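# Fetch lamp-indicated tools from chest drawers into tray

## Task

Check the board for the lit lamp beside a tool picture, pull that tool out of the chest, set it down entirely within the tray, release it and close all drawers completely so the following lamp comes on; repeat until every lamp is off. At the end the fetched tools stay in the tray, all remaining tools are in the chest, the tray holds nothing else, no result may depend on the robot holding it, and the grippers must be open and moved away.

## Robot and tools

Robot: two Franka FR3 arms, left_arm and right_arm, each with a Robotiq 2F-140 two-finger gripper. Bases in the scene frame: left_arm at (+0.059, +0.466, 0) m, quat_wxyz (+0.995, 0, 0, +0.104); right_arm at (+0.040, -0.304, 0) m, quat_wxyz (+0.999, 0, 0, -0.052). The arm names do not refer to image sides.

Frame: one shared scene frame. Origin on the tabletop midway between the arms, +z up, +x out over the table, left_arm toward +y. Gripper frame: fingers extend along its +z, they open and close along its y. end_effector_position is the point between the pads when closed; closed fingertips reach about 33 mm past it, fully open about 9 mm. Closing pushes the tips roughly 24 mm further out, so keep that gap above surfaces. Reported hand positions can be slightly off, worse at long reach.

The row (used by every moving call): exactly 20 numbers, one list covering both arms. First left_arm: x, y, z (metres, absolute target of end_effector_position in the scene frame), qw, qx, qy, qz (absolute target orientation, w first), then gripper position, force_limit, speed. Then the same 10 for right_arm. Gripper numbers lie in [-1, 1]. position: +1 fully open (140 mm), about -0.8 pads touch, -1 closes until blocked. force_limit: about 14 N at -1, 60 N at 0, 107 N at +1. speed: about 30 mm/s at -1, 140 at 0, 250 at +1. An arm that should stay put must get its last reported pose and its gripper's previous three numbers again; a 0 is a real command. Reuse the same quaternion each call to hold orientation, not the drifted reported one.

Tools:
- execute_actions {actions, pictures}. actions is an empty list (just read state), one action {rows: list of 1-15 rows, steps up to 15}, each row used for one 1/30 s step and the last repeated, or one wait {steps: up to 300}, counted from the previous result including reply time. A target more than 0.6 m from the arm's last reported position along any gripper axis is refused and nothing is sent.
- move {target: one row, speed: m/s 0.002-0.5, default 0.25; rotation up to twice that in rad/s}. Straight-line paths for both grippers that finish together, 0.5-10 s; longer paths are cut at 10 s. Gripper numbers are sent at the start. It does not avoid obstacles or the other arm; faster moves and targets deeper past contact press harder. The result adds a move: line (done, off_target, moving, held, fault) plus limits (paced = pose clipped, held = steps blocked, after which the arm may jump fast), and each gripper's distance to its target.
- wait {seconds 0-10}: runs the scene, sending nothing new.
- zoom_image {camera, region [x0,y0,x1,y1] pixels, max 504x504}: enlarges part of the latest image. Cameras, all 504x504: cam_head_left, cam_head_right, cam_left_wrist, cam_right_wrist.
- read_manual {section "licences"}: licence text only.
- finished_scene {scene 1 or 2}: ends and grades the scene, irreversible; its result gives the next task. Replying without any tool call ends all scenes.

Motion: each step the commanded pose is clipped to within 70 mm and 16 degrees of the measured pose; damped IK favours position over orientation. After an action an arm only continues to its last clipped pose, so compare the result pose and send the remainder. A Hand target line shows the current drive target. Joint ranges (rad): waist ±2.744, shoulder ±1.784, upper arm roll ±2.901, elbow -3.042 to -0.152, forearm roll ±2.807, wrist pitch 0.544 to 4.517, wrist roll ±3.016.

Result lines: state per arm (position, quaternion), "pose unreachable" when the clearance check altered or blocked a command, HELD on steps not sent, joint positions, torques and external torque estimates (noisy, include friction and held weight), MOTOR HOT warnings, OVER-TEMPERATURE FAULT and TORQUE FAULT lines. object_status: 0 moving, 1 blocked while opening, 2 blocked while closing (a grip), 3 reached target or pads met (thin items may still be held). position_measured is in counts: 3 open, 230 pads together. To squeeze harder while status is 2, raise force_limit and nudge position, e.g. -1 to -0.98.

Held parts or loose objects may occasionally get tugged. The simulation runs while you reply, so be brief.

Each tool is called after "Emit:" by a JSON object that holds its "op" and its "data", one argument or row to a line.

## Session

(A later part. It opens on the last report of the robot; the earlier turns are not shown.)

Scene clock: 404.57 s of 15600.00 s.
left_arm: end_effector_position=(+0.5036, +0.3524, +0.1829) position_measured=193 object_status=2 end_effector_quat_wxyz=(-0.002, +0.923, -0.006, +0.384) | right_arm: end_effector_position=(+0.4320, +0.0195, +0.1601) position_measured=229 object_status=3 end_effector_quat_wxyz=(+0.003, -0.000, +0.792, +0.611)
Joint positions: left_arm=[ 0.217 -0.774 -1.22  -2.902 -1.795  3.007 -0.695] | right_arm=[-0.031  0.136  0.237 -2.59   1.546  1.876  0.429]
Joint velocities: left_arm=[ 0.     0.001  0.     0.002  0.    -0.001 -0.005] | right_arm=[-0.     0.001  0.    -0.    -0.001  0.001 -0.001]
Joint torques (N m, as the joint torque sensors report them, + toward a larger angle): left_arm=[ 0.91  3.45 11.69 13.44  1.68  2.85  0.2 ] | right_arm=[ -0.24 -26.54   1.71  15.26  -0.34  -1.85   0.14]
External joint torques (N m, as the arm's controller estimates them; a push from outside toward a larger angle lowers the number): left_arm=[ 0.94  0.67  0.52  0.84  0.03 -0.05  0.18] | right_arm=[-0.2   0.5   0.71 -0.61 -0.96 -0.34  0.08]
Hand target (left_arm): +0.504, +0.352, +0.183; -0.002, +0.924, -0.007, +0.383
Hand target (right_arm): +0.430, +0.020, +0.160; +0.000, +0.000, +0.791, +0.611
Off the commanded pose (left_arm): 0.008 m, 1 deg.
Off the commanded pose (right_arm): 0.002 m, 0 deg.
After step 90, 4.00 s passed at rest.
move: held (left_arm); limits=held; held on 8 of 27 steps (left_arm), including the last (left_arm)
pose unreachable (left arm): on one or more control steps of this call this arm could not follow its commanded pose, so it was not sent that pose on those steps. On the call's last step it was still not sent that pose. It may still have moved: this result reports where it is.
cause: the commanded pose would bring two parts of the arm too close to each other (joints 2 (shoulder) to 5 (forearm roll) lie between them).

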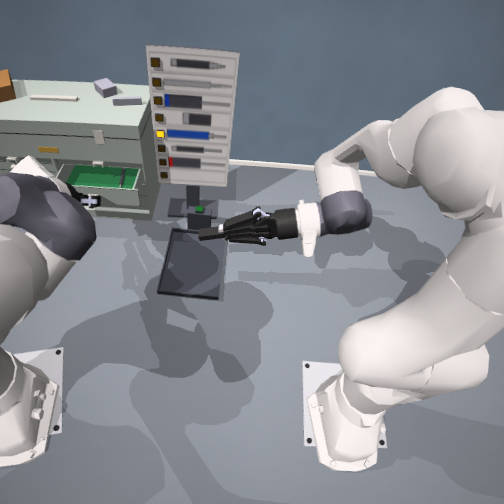

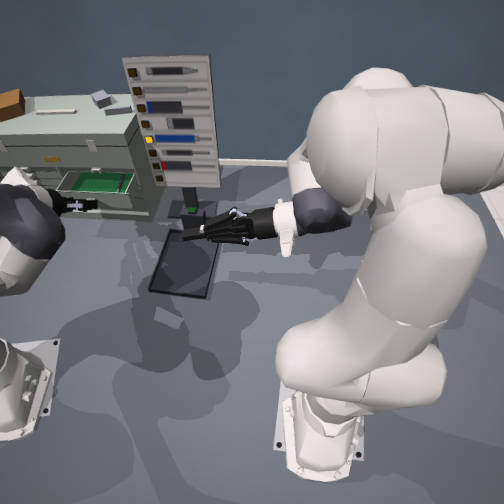

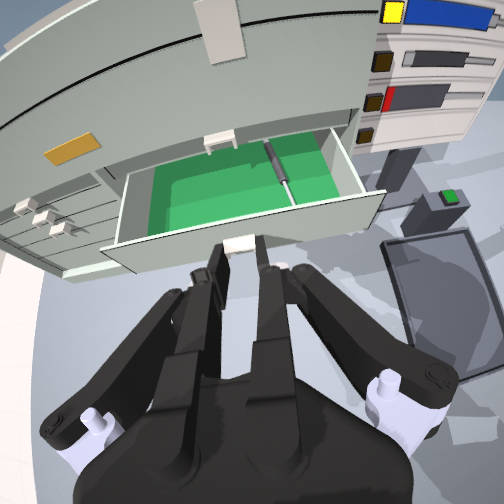

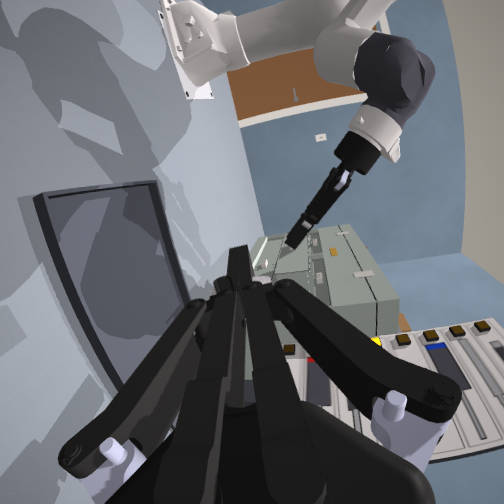

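Emit:
{"op": "move", "data": {
  "target": [0.593,0.349,0.185,0,0.924,0,0.383,-1,0,-0.5,0.43,0.02,0.16,0,0,0.79,0.61,-0.8,0,0],
  "speed": 0.06
}}

Emit:
{"op": "move", "data": {
  "target": [0.593,0.349,0.185,0,0.924,0,0.383,0,0,0,0.43,0.02,0.16,0,0,0.79,0.61,-0.8,0,0]
}}

Emit:
{"op": "move", "data": {
  "target": [0.56,0.349,0.185,0,0.924,0,0.383,0,0,0,0.43,0.02,0.16,0,0,0.79,0.61,-0.8,0,0],
  "speed": 0.1
}}

Emit:
{"op": "move", "data": {
  "target": [0.57,0.47,0.14,0,0.924,0,0.383,0,0,0,0.43,0.02,0.16,0,0,0.79,0.61,-0.8,0,0],
  "speed": 0.1
}}

Scene clock: 426.17 s of 15600.00 s.
left_arm: end_effector_position=(+0.5914, +0.3483, +0.1848) position_measured=193 object_status=2 end_effector_quat_wxyz=(-0.000, +0.924, -0.000, +0.383) | right_arm: end_effector_position=(+0.4320, +0.0195, +0.1601) position_measured=229 object_status=3 end_effector_quat_wxyz=(+0.003, -0.000, +0.792, +0.611)
Joint positions: left_arm=[ 0.689 -0.752 -1.435 -2.642 -1.857  2.896 -0.543] | right_arm=[-0.031  0.136  0.237 -2.59   1.546  1.876  0.429]
Joint velocities: left_arm=[ 0.007 -0.012 -0.004  0.001 -0.01  -0.011  0.013] | right_arm=[-0.     0.     0.    -0.    -0.001 -0.001 -0.001]
Joint torques (N m, as the joint torque sensors report them, + toward a larger angle): left_arm=[ 2.01  5.78 16.72 15.55  0.99  2.91  0.17] | right_arm=[ -0.25 -26.27   2.32  15.7   -0.32  -1.93   0.06]
External joint torques (N m, as the arm's controller estimates them; a push from outside toward a larger angle lowers the number): left_arm=[ 2.03 -1.31  1.17  2.44 -0.59  0.25  0.14] | right_arm=[-0.18  0.82  1.34 -0.21 -0.94 -0.42  0.01]
Hand target (left_arm): +0.593, +0.349, +0.187; -0.001, +0.923, -0.001, +0.385
Hand target (right_arm): +0.430, +0.020, +0.160; +0.000, +0.000, +0.791, +0.611
Off the commanded pose (left_arm): 0.002 m, 0 deg.
Off the commanded pose (right_arm): 0.002 m, 0 deg.
After step 90, 16.77 s passed at rest.
move: done

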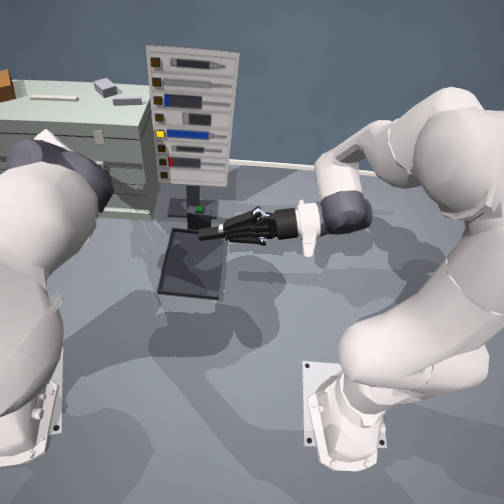

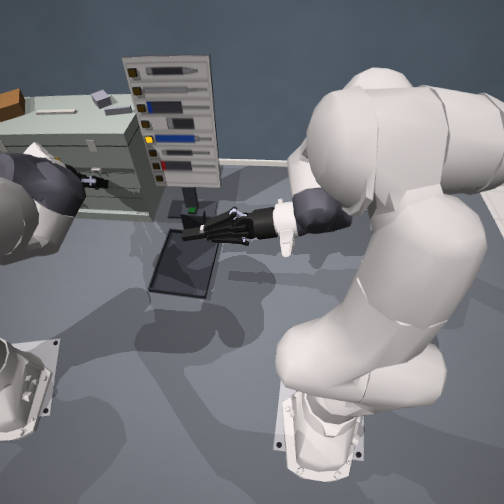

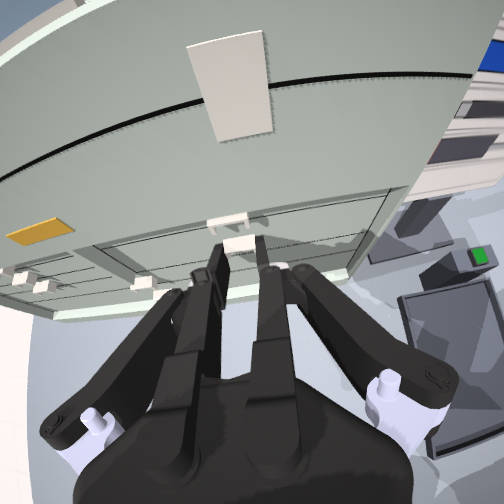

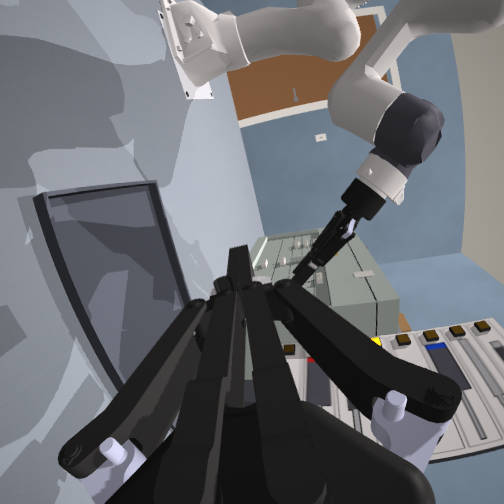

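Scene clock: 426.87 s of 15600.00 s.
left_arm: end_effector_position=(+0.5925, +0.3498, +0.1853) position_measured=129 object_status=3 end_effector_quat_wxyz=(-0.001, +0.924, +0.001, +0.383) | right_arm: end_effector_position=(+0.4320, +0.0195, +0.1601) position_measured=229 object_status=3 end_effector_quat_wxyz=(+0.003, -0.000, +0.792, +0.611)
Joint positions: left_arm=[ 0.694 -0.752 -1.435 -2.64  -1.858  2.895 -0.543] | right_arm=[-0.031  0.136  0.237 -2.59   1.546  1.876  0.429]
Joint velocities: left_arm=[ 0.002  0.001  0.    -0.    -0.    -0.     0.   ] | right_arm=[ 0.001 -0.001  0.001 -0.002 -0.001  0.    -0.001]
Joint torques (N m, as the joint torque sensors report them, + toward a larger angle): left_arm=[ 1.41  7.06 15.6  14.59  1.11  2.29  0.16] | right_arm=[ -0.02 -26.48   2.04  15.33  -0.36  -1.91   0.04]
External joint torques (N m, as the arm's controller estimates them; a push from outside toward a larger angle lowers the number): left_arm=[ 1.37  0.01  0.    1.51 -0.46 -0.38  0.14] | right_arm=[-0.06  0.58  0.96 -0.51 -0.97 -0.38 -0.01]
Hand target (left_arm): +0.593, +0.349, +0.185; -0.000, +0.924, -0.000, +0.383
Hand target (right_arm): +0.430, +0.020, +0.160; +0.000, +0.000, +0.791, +0.611
Off the commanded pose (left_arm): 0.001 m, 0 deg.
Off the commanded pose (right_arm): 0.002 m, 0 deg.
move: done

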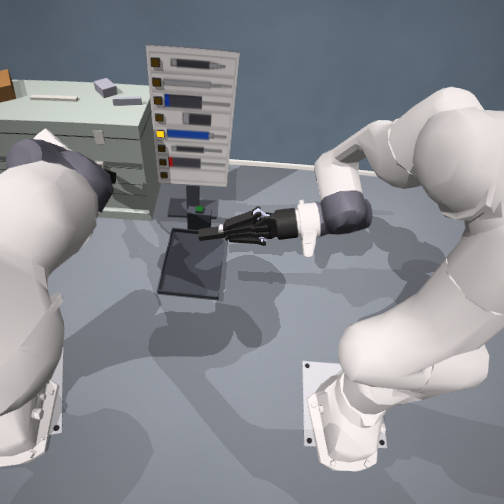

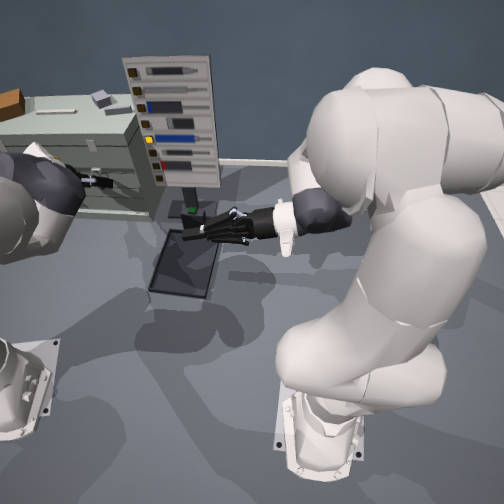

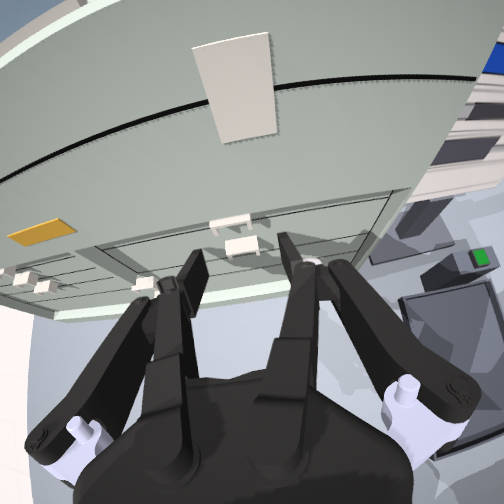

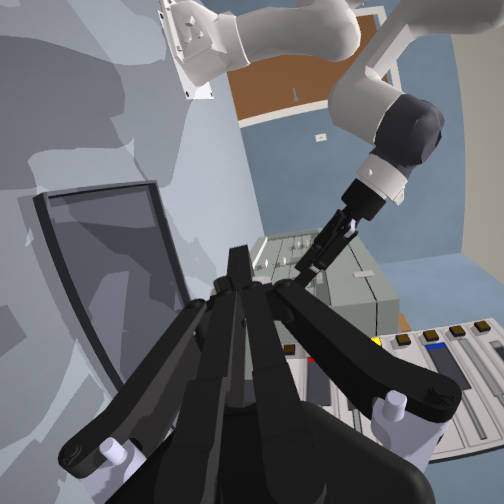

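Scene clock: 427.70 s of 15600.00 s.
left_arm: end_effector_position=(+0.5605, +0.3477, +0.1843) position_measured=129 object_status=3 end_effector_quat_wxyz=(+0.001, +0.924, -0.005, +0.382) | right_arm: end_effector_position=(+0.4320, +0.0195, +0.1601) position_measured=229 object_status=3 end_effector_quat_wxyz=(+0.003, -0.000, +0.792, +0.611)
Joint positions: left_arm=[ 0.537 -0.764 -1.36  -2.73  -1.855  2.916 -0.569] | right_arm=[-0.031  0.136  0.237 -2.59   1.546  1.876  0.429]
Joint velocities: left_arm=[-0.006  0.009  0.006 -0.003  0.01   0.015 -0.027] | right_arm=[-0.     0.001  0.001 -0.    -0.    -0.001  0.001]
Joint torques (N m, as the joint torque sensors report them, + toward a larger angle): left_arm=[-1.72  7.31 16.01 12.36  2.23  3.24 -0.13] | right_arm=[  0.07 -26.47   1.95  15.45  -0.3   -1.91   0.1 ]
External joint torques (N m, as the arm's controller estimates them; a push from outside toward a larger angle lowers the number): left_arm=[-1.77  2.02  1.79 -0.44  0.65  0.54 -0.15] | right_arm=[ 0.03  0.57  0.86 -0.39 -0.92 -0.38  0.05]
Hand target (left_arm): +0.560, +0.349, +0.185; +0.001, +0.924, +0.000, +0.383
Hand target (right_arm): +0.430, +0.020, +0.160; +0.000, +0.000, +0.791, +0.611
Off the commanded pose (left_arm): 0.002 m, 1 deg.
Off the commanded pose (right_arm): 0.002 m, 0 deg.
move: done

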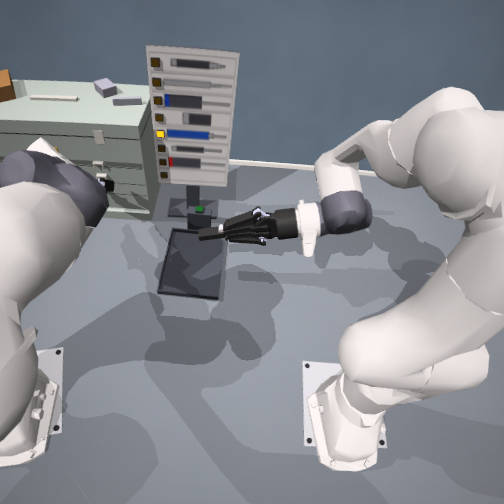

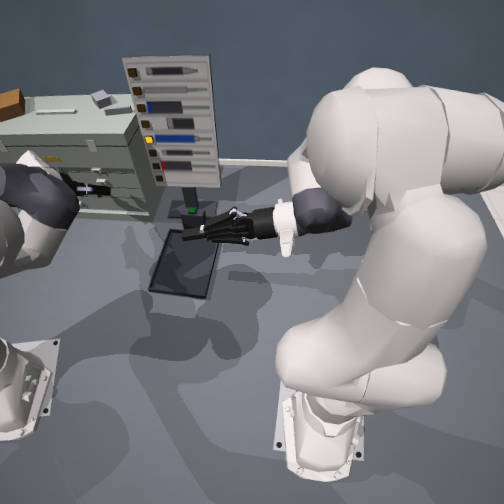

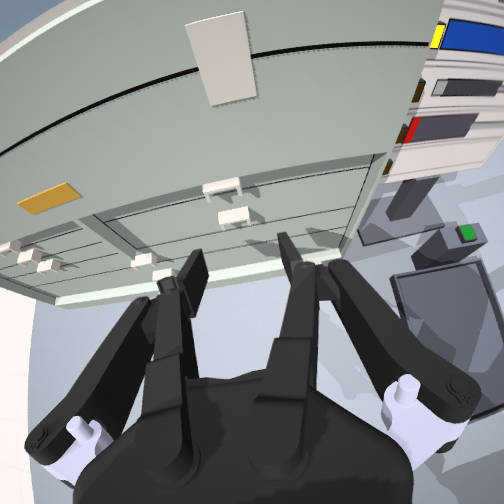

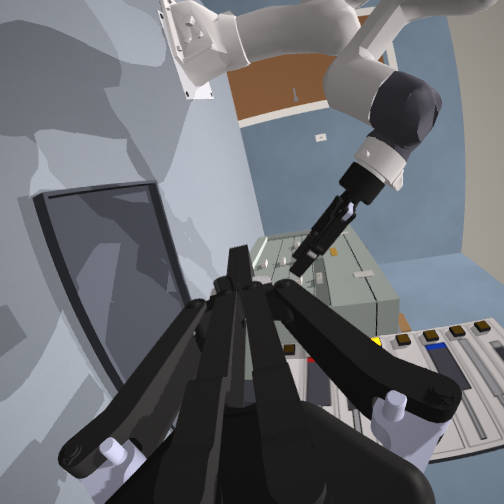

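Scene clock: 429.77 s of 15600.00 s.
left_arm: end_effector_position=(+0.5727, +0.4672, +0.1452) position_measured=129 object_status=3 end_effector_quat_wxyz=(+0.001, +0.921, +0.002, +0.390) | right_arm: end_effector_position=(+0.4320, +0.0195, +0.1601) position_measured=229 object_status=3 end_effector_quat_wxyz=(+0.003, -0.000, +0.792, +0.611)
Joint positions: left_arm=[ 0.925 -0.941 -1.42  -2.794 -2.171  2.525 -0.141] | right_arm=[-0.031  0.136  0.237 -2.59   1.546  1.876  0.429]
Joint velocities: left_arm=[ 0.002 -0.01  -0.002 -0.001 -0.003 -0.019  0.023] | right_arm=[-0.001  0.001 -0.     0.     0.001  0.    -0.002]
Joint torques (N m, as the joint torque sensors report them, + toward a larger angle): left_arm=[ 1.17  8.98 16.33  8.67  0.4   1.67  0.11] | right_arm=[ -0.25 -26.55   2.04  15.51  -0.3   -1.88   0.06]
External joint torques (N m, as the arm's controller estimates them; a push from outside toward a larger angle lowers the number): left_arm=[ 1.13  0.46 -0.14 -1.59 -0.46 -0.32  0.09] | right_arm=[-0.27  0.53  0.97 -0.41 -0.92 -0.36  0.01]
Hand target (left_arm): +0.572, +0.468, +0.144; +0.000, +0.921, -0.002, +0.389
Hand target (right_arm): +0.430, +0.020, +0.160; +0.000, +0.000, +0.791, +0.611
Off the commanded pose (left_arm): 0.006 m, 1 deg.
Off the commanded pose (right_arm): 0.002 m, 0 deg.
move: off_target (left_arm)

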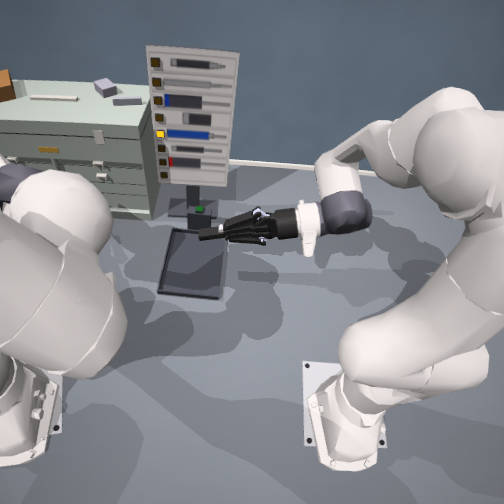

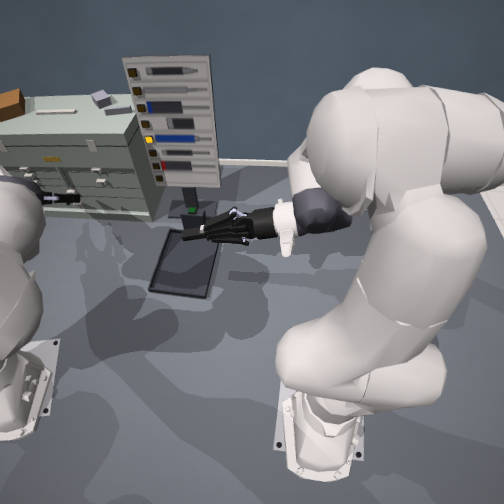

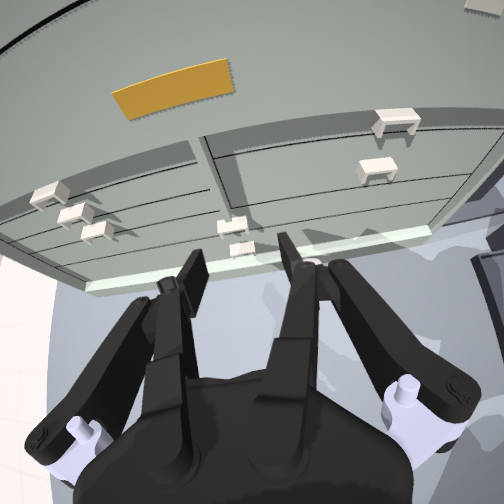

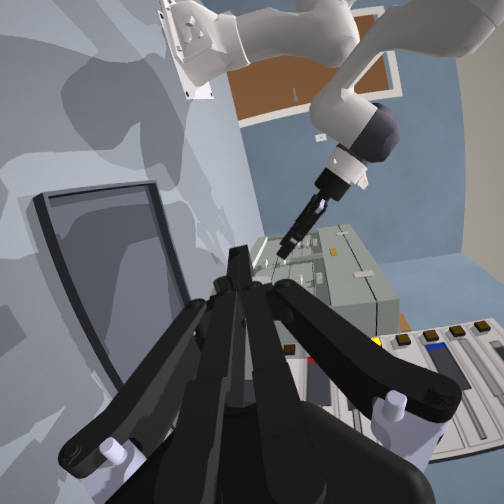

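Emit:
{"op": "move", "data": {
  "target": [0.591,0.471,0.143,0,0.924,0,0.383,0,0,0,0.43,0.02,0.16,0,0,0.79,0.61,-0.8,0,0],
  "speed": 0.04
}}

Emit:
{"op": "zoom_image", "data": {
  "camera": "cam_left_wrist",
  "region": [160, 160, 330, 300]
}}

Scene clock: 442.20 s of 15600.00 s.
left_arm: end_effector_position=(+0.5905, +0.4716, +0.1437) position_measured=129 object_status=3 end_effector_quat_wxyz=(-0.001, +0.923, -0.000, +0.384) | right_arm: end_effector_position=(+0.4320, +0.0195, +0.1601) position_measured=229 object_status=3 end_effector_quat_wxyz=(+0.003, -0.000, +0.792, +0.611)
Joint positions: left_arm=[ 1.011 -0.922 -1.452 -2.735 -2.143  2.522 -0.134] | right_arm=[-0.031  0.136  0.237 -2.59   1.546  1.876  0.429]
Joint velocities: left_arm=[ 0.004  0.006 -0.004  0.006  0.006  0.     0.002] | right_arm=[-0.     0.001  0.    -0.     0.     0.001 -0.002]
Joint torques (N m, as the joint torque sensors report them, + toward a larger angle): left_arm=[ 0.31  8.08 17.2  12.37  1.48  2.06 -0.07] | right_arm=[ -0.67 -26.63   2.03  15.67  -0.33  -1.84   0.13]
External joint torques (N m, as the arm's controller estimates them; a push from outside toward a larger angle lowers the number): left_arm=[ 0.43 -1.08  0.01  1.83  0.63  0.07 -0.09] | right_arm=[-0.69  0.47  0.97 -0.23 -0.94 -0.32  0.08]
Hand target (left_arm): +0.591, +0.471, +0.143; -0.001, +0.924, +0.000, +0.383
Hand target (right_arm): +0.430, +0.020, +0.160; +0.000, +0.000, +0.791, +0.611
Off the commanded pose (left_arm): 0.001 m, 0 deg.
Off the commanded pose (right_arm): 0.002 m, 0 deg.
After step 90, 8.67 s passed at rest.
move: done

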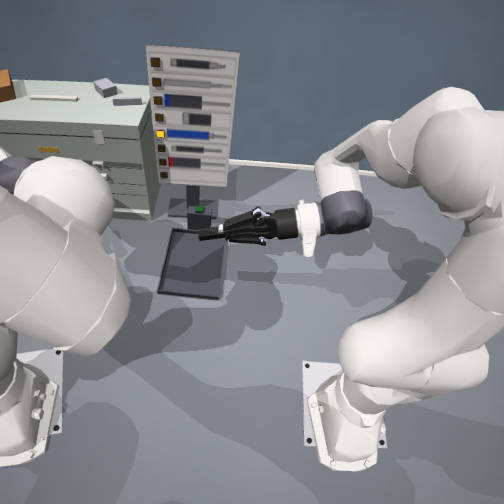

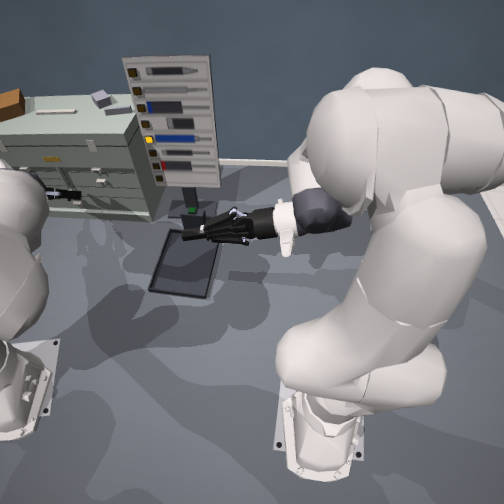

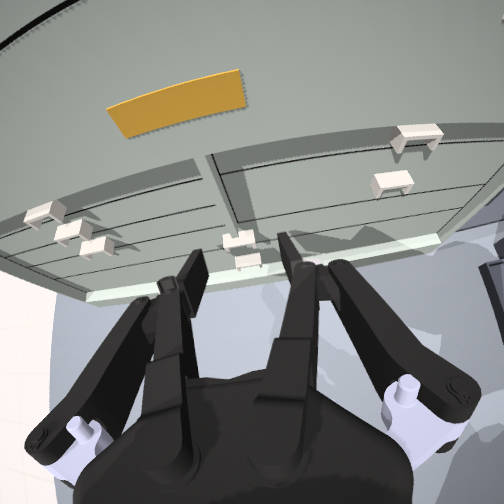

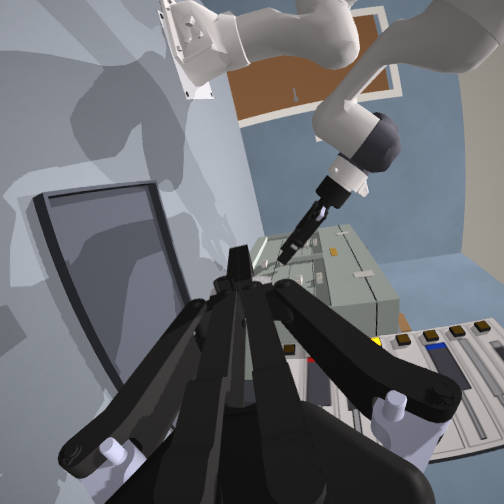

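Region (160, 160, 330, 300) of cam_left_wrist's 504x504 image, scaled by 2.965, with more detail than that image has; it fills the top 415 rows of this view, and the rest is white.

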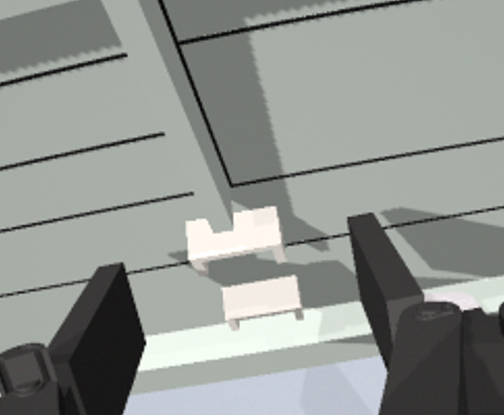

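Emit:
{"op": "move", "data": {
  "target": [0.598,0.472,0.134,0,0.924,0,0.383,0,0,0,0.43,0.02,0.16,0,0,0.79,0.61,-0.8,0,0],
  "speed": 0.03
}}

Emit:
{"op": "zoom_image", "data": {
  "camera": "cam_left_wrist",
  "region": [160, 160, 330, 300]
}}

Scene clock: 452.93 s of 15600.00 s.
left_arm: end_effector_position=(+0.5970, +0.4731, +0.1344) position_measured=129 object_status=3 end_effector_quat_wxyz=(-0.001, +0.924, +0.003, +0.382) | right_arm: end_effector_position=(+0.4320, +0.0195, +0.1601) position_measured=229 object_status=3 end_effector_quat_wxyz=(+0.003, -0.000, +0.792, +0.611)
Joint positions: left_arm=[ 1.062 -0.925 -1.498 -2.711 -2.172  2.513 -0.121] | right_arm=[-0.031  0.136  0.237 -2.59   1.545  1.876  0.429]
Joint velocities: left_arm=[ 0.005 -0.006 -0.004  0.002 -0.01  -0.009  0.012] | right_arm=[ 0.    -0.001  0.     0.    -0.001  0.001  0.   ]
Joint torques (N m, as the joint torque sensors report them, + toward a larger angle): left_arm=[ 1.86  8.94 17.77 10.43  0.47  1.59  0.23] | right_arm=[ -0.38 -26.62   2.11  15.46  -0.3   -1.92   0.15]
External joint torques (N m, as the arm's controller estimates them; a push from outside toward a larger angle lowers the number): left_arm=[ 1.85 -1.27 -0.05  0.46 -0.36 -0.39  0.21] | right_arm=[-0.31  0.39  1.13 -0.39 -0.92 -0.42  0.1 ]
Hand target (left_arm): +0.598, +0.472, +0.134; -0.001, +0.924, -0.000, +0.383
Hand target (right_arm): +0.430, +0.020, +0.160; +0.000, +0.000, +0.791, +0.611
Off the commanded pose (left_arm): 0.002 m, 0 deg.
Off the commanded pose (right_arm): 0.002 m, 0 deg.
After step 90, 7.00 s passed at rest.
move: done

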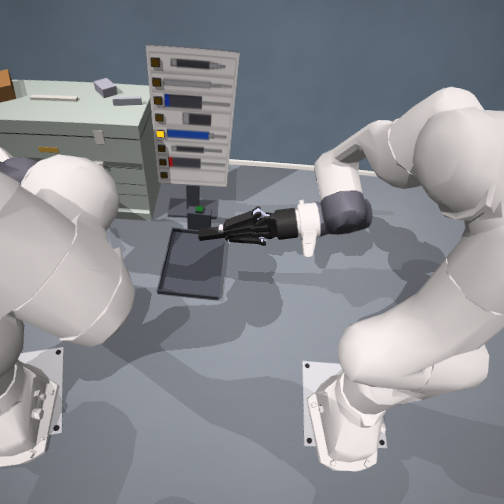

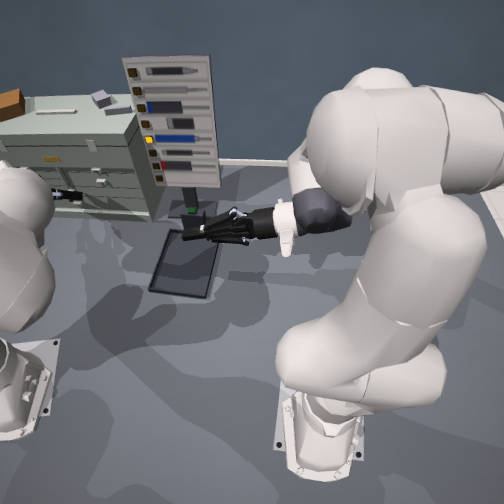

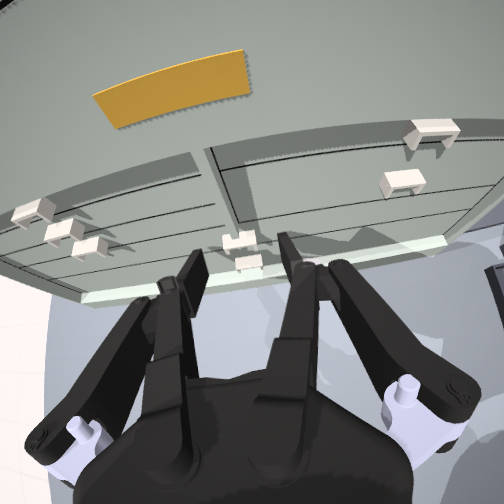

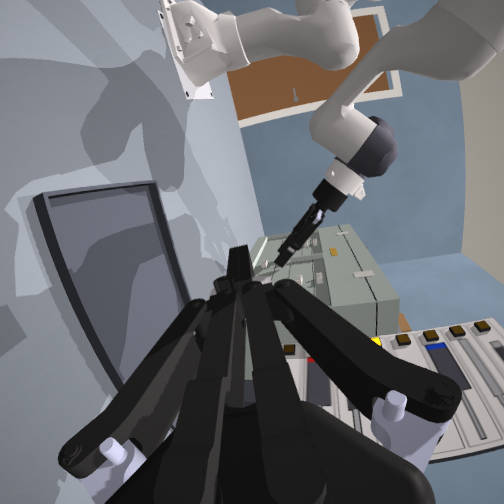

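Region (160, 160, 330, 300) of cam_left_wrist's 504x504 image, scaled by 2.965, with more detail than that image has; it fills the top 415 rows of this view, and the rest is white.

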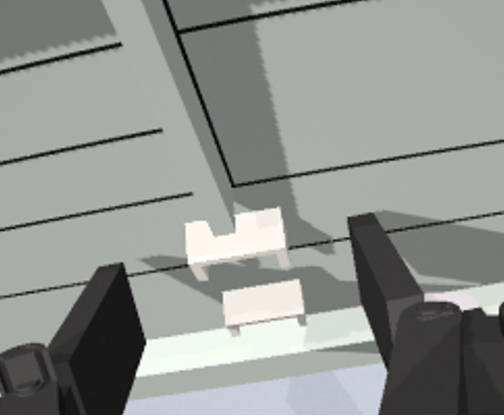

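Emit:
{"op": "move", "data": {
  "target": [0.599,0.472,0.137,0,0.924,0,0.383,0,0,0,0.43,0.02,0.16,0,0,0.79,0.61,-0.8,0,0],
  "speed": 0.03
}}

Emit:
{"op": "move", "data": {
  "target": [0.599,0.472,0.137,0,0.924,0,0.383,-1,0,-0.5,0.43,0.02,0.16,0,0,0.79,0.61,-0.8,0,0]
}}

Emit:
{"op": "move", "data": {
  "target": [0.54,0.475,0.137,0,0.924,0,0.383,-1,0,-0.5,0.43,0.02,0.16,0,0,0.79,0.61,-0.8,0,0],
  "speed": 0.05
}}

Scene clock: 462.00 s of 15600.00 s.
left_arm: end_effector_position=(+0.5981, +0.4733, +0.1362) position_measured=129 object_status=3 end_effector_quat_wxyz=(-0.001, +0.924, +0.000, +0.383) | right_arm: end_effector_position=(+0.4320, +0.0195, +0.1601) position_measured=229 object_status=3 end_effector_quat_wxyz=(+0.003, -0.000, +0.792, +0.611)
Joint positions: left_arm=[ 1.063 -0.924 -1.493 -2.709 -2.166  2.511 -0.118] | right_arm=[-0.031  0.136  0.237 -2.59   1.545  1.876  0.429]
Joint velocities: left_arm=[ 0.001  0.002 -0.001 -0.     0.003 -0.    -0.001] | right_arm=[ 0.    -0.001 -0.001  0.     0.001  0.     0.   ]
Joint torques (N m, as the joint torque sensors report them, + toward a larger angle): left_arm=[-0.66 10.86 19.05 11.09  1.36  2.   -0.07] | right_arm=[ -0.36 -26.23   1.87  15.54  -0.33  -1.92   0.16]
External joint torques (N m, as the arm's controller estimates them; a push from outside toward a larger angle lowers the number): left_arm=[-0.66  0.76  1.31  1.05  0.54  0.03 -0.09] | right_arm=[-0.41  0.81  0.77 -0.33 -0.94 -0.39  0.11]
Hand target (left_arm): +0.599, +0.472, +0.137; +0.000, +0.924, -0.000, +0.383
Hand target (right_arm): +0.430, +0.020, +0.160; +0.000, +0.000, +0.791, +0.611
Off the commanded pose (left_arm): 0.002 m, 0 deg.
Off the commanded pose (right_arm): 0.002 m, 0 deg.
After step 90, 5.37 s passed at rest.
move: done

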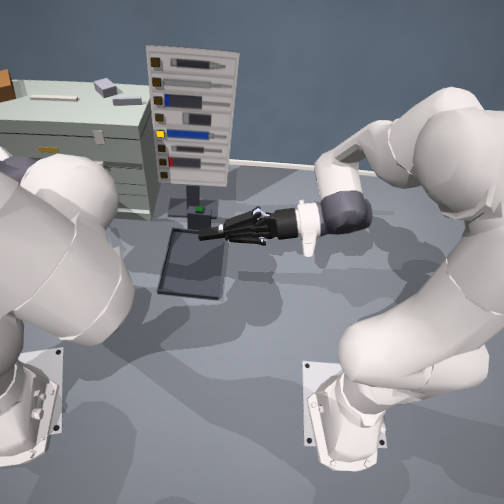

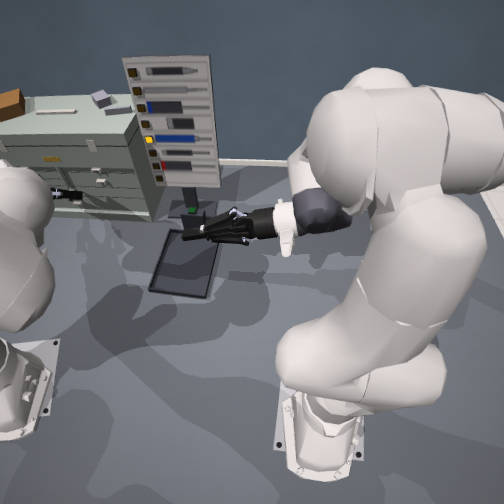

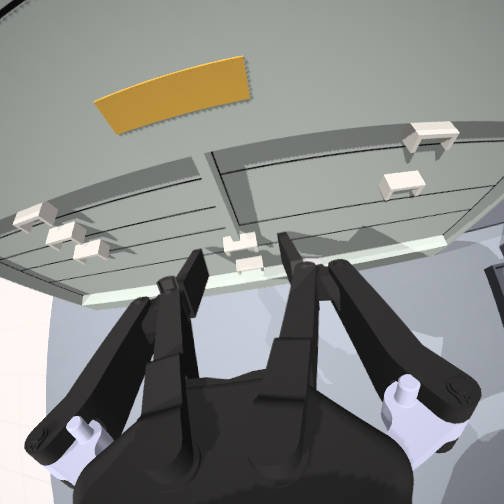

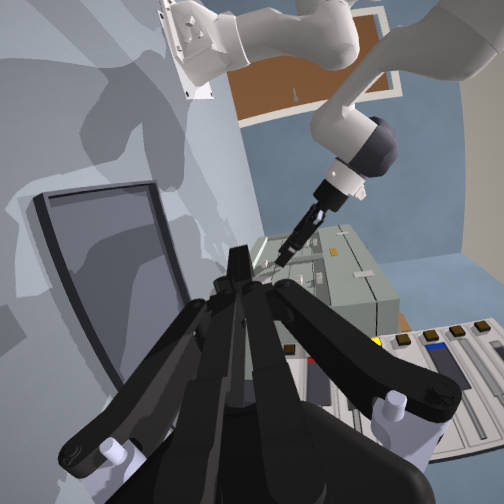

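Scene clock: 462.70 s of 15600.00 s.
left_arm: end_effector_position=(+0.5983, +0.4725, +0.1363) position_measured=193 object_status=2 end_effector_quat_wxyz=(-0.001, +0.924, -0.000, +0.383) | right_arm: end_effector_position=(+0.4320, +0.0195, +0.1601) position_measured=229 object_status=3 end_effector_quat_wxyz=(+0.003, -0.000, +0.792, +0.611)
Joint positions: left_arm=[ 1.062 -0.924 -1.493 -2.709 -2.166  2.51  -0.118] | right_arm=[-0.031  0.136  0.237 -2.59   1.545  1.876  0.429]
Joint velocities: left_arm=[ 0.001  0.    -0.001  0.001  0.     0.001  0.002] | right_arm=[ 0.    -0.001 -0.     0.     0.001 -0.    -0.   ]
Joint torques (N m, as the joint torque sensors report them, + toward a larger angle): left_arm=[-0.31 11.37 19.56 11.19  1.5   2.11 -0.14] | right_arm=[ -0.29 -26.39   2.57  15.55  -0.34  -1.92   0.12]
External joint torques (N m, as the arm's controller estimates them; a push from outside toward a larger angle lowers the number): left_arm=[-0.27  1.29  1.8   0.98  0.68  0.15 -0.16] | right_arm=[-0.26  0.77  1.54 -0.43 -0.96 -0.4   0.07]
Hand target (left_arm): +0.599, +0.472, +0.137; +0.000, +0.924, -0.000, +0.383
Hand target (right_arm): +0.430, +0.020, +0.160; +0.000, +0.000, +0.791, +0.611
Off the commanded pose (left_arm): 0.001 m, 0 deg.
Off the commanded pose (right_arm): 0.002 m, 0 deg.
move: done

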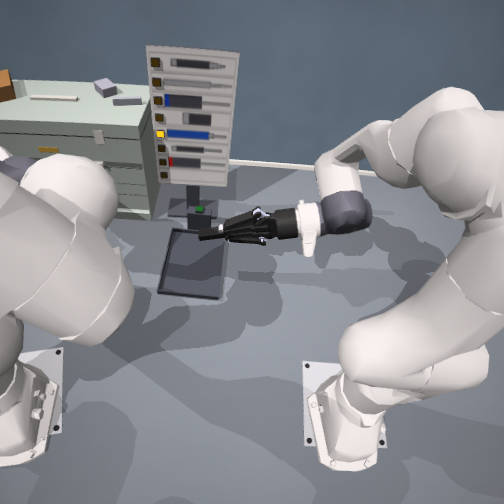

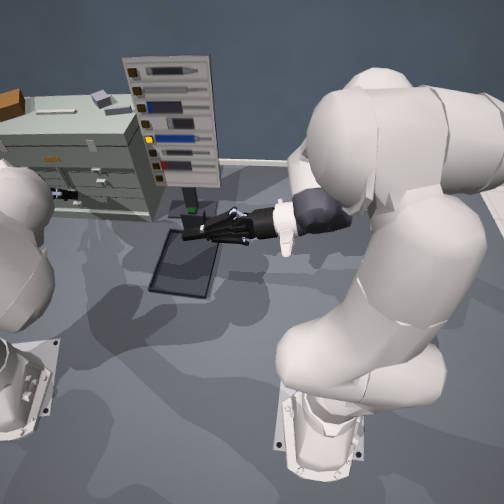

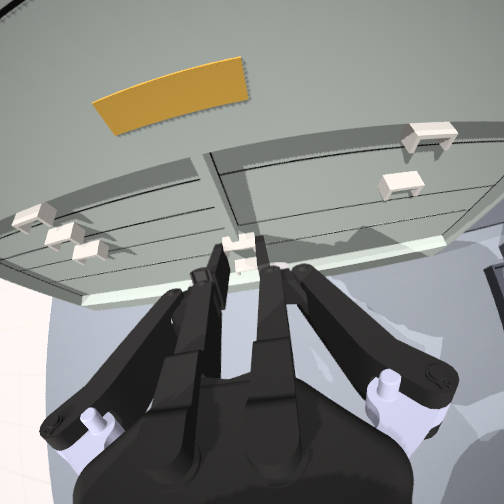

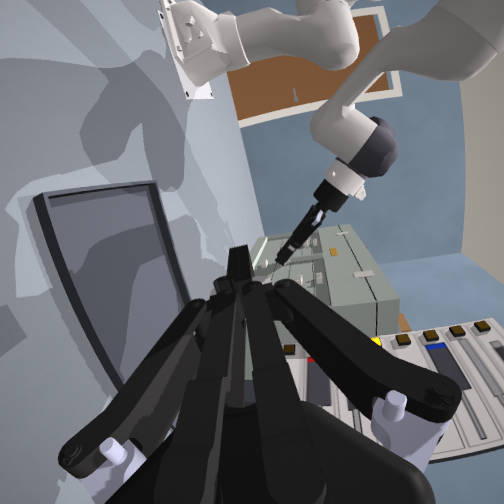

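Scene clock: 464.20 s of 15600.00 s.
left_arm: end_effector_position=(+0.5406, +0.4743, +0.1358) position_measured=193 object_status=2 end_effector_quat_wxyz=(+0.002, +0.924, -0.001, +0.382) | right_arm: end_effector_position=(+0.4320, +0.0195, +0.1601) position_measured=229 object_status=3 end_effector_quat_wxyz=(+0.003, -0.000, +0.792, +0.611)
Joint positions: left_arm=[ 0.837 -0.948 -1.375 -2.885 -2.179  2.514 -0.12 ] | right_arm=[-0.031  0.136  0.237 -2.59   1.545  1.876  0.429]
Joint velocities: left_arm=[-0.006  0.002  0.003 -0.006  0.001  0.002 -0.003] | right_arm=[ 0.001 -0.    -0.     0.     0.    -0.     0.001]
Joint torques (N m, as the joint torque sensors report them, + toward a larger angle): left_arm=[-2.47  6.8  17.89  9.1   0.71  2.4   0.08] | right_arm=[ -0.05 -26.53   1.96  15.63  -0.34  -1.88   0.09]
External joint torques (N m, as the arm's controller estimates them; a push from outside toward a larger angle lowers the number): left_arm=[-2.54 -0.64  3.09 -0.78 -0.12  0.43  0.06] | right_arm=[-0.01  0.51  0.95 -0.25 -0.96 -0.37  0.04]
Hand target (left_arm): +0.540, +0.474, +0.136; +0.002, +0.924, +0.001, +0.383
Hand target (right_arm): +0.430, +0.020, +0.160; +0.000, +0.000, +0.791, +0.611
Off the commanded pose (left_arm): 0.001 m, 0 deg.
Off the commanded pose (right_arm): 0.002 m, 0 deg.
move: done

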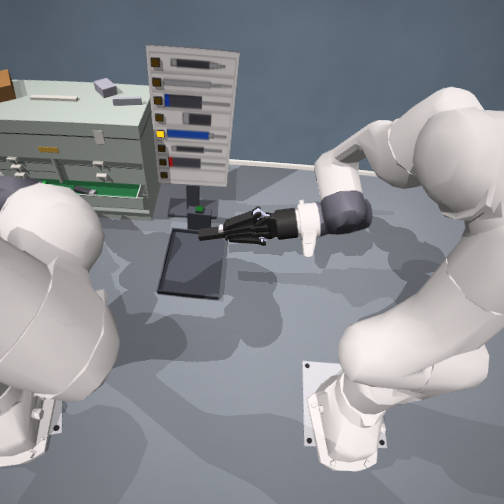

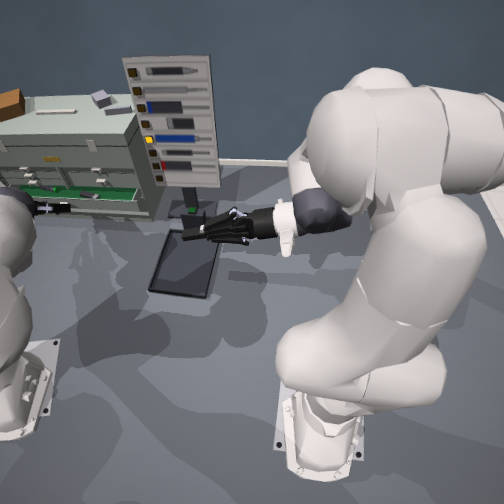

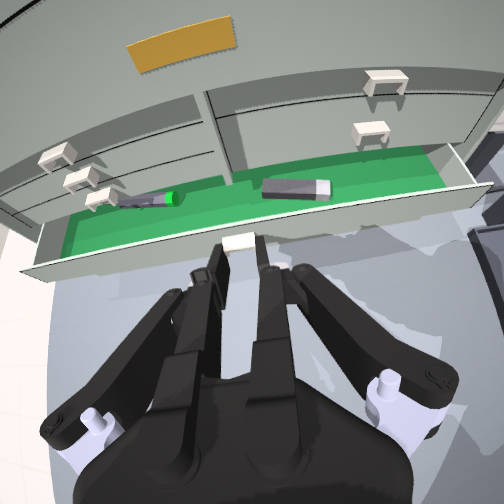

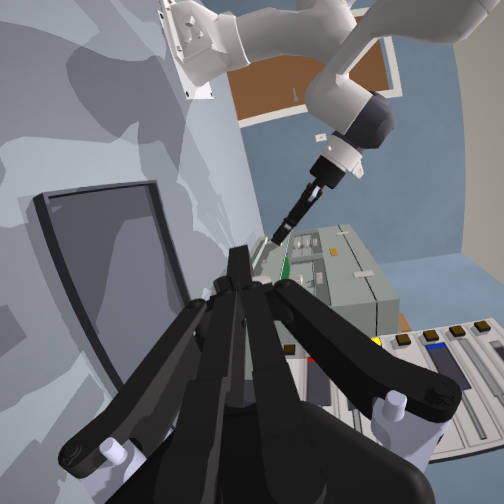

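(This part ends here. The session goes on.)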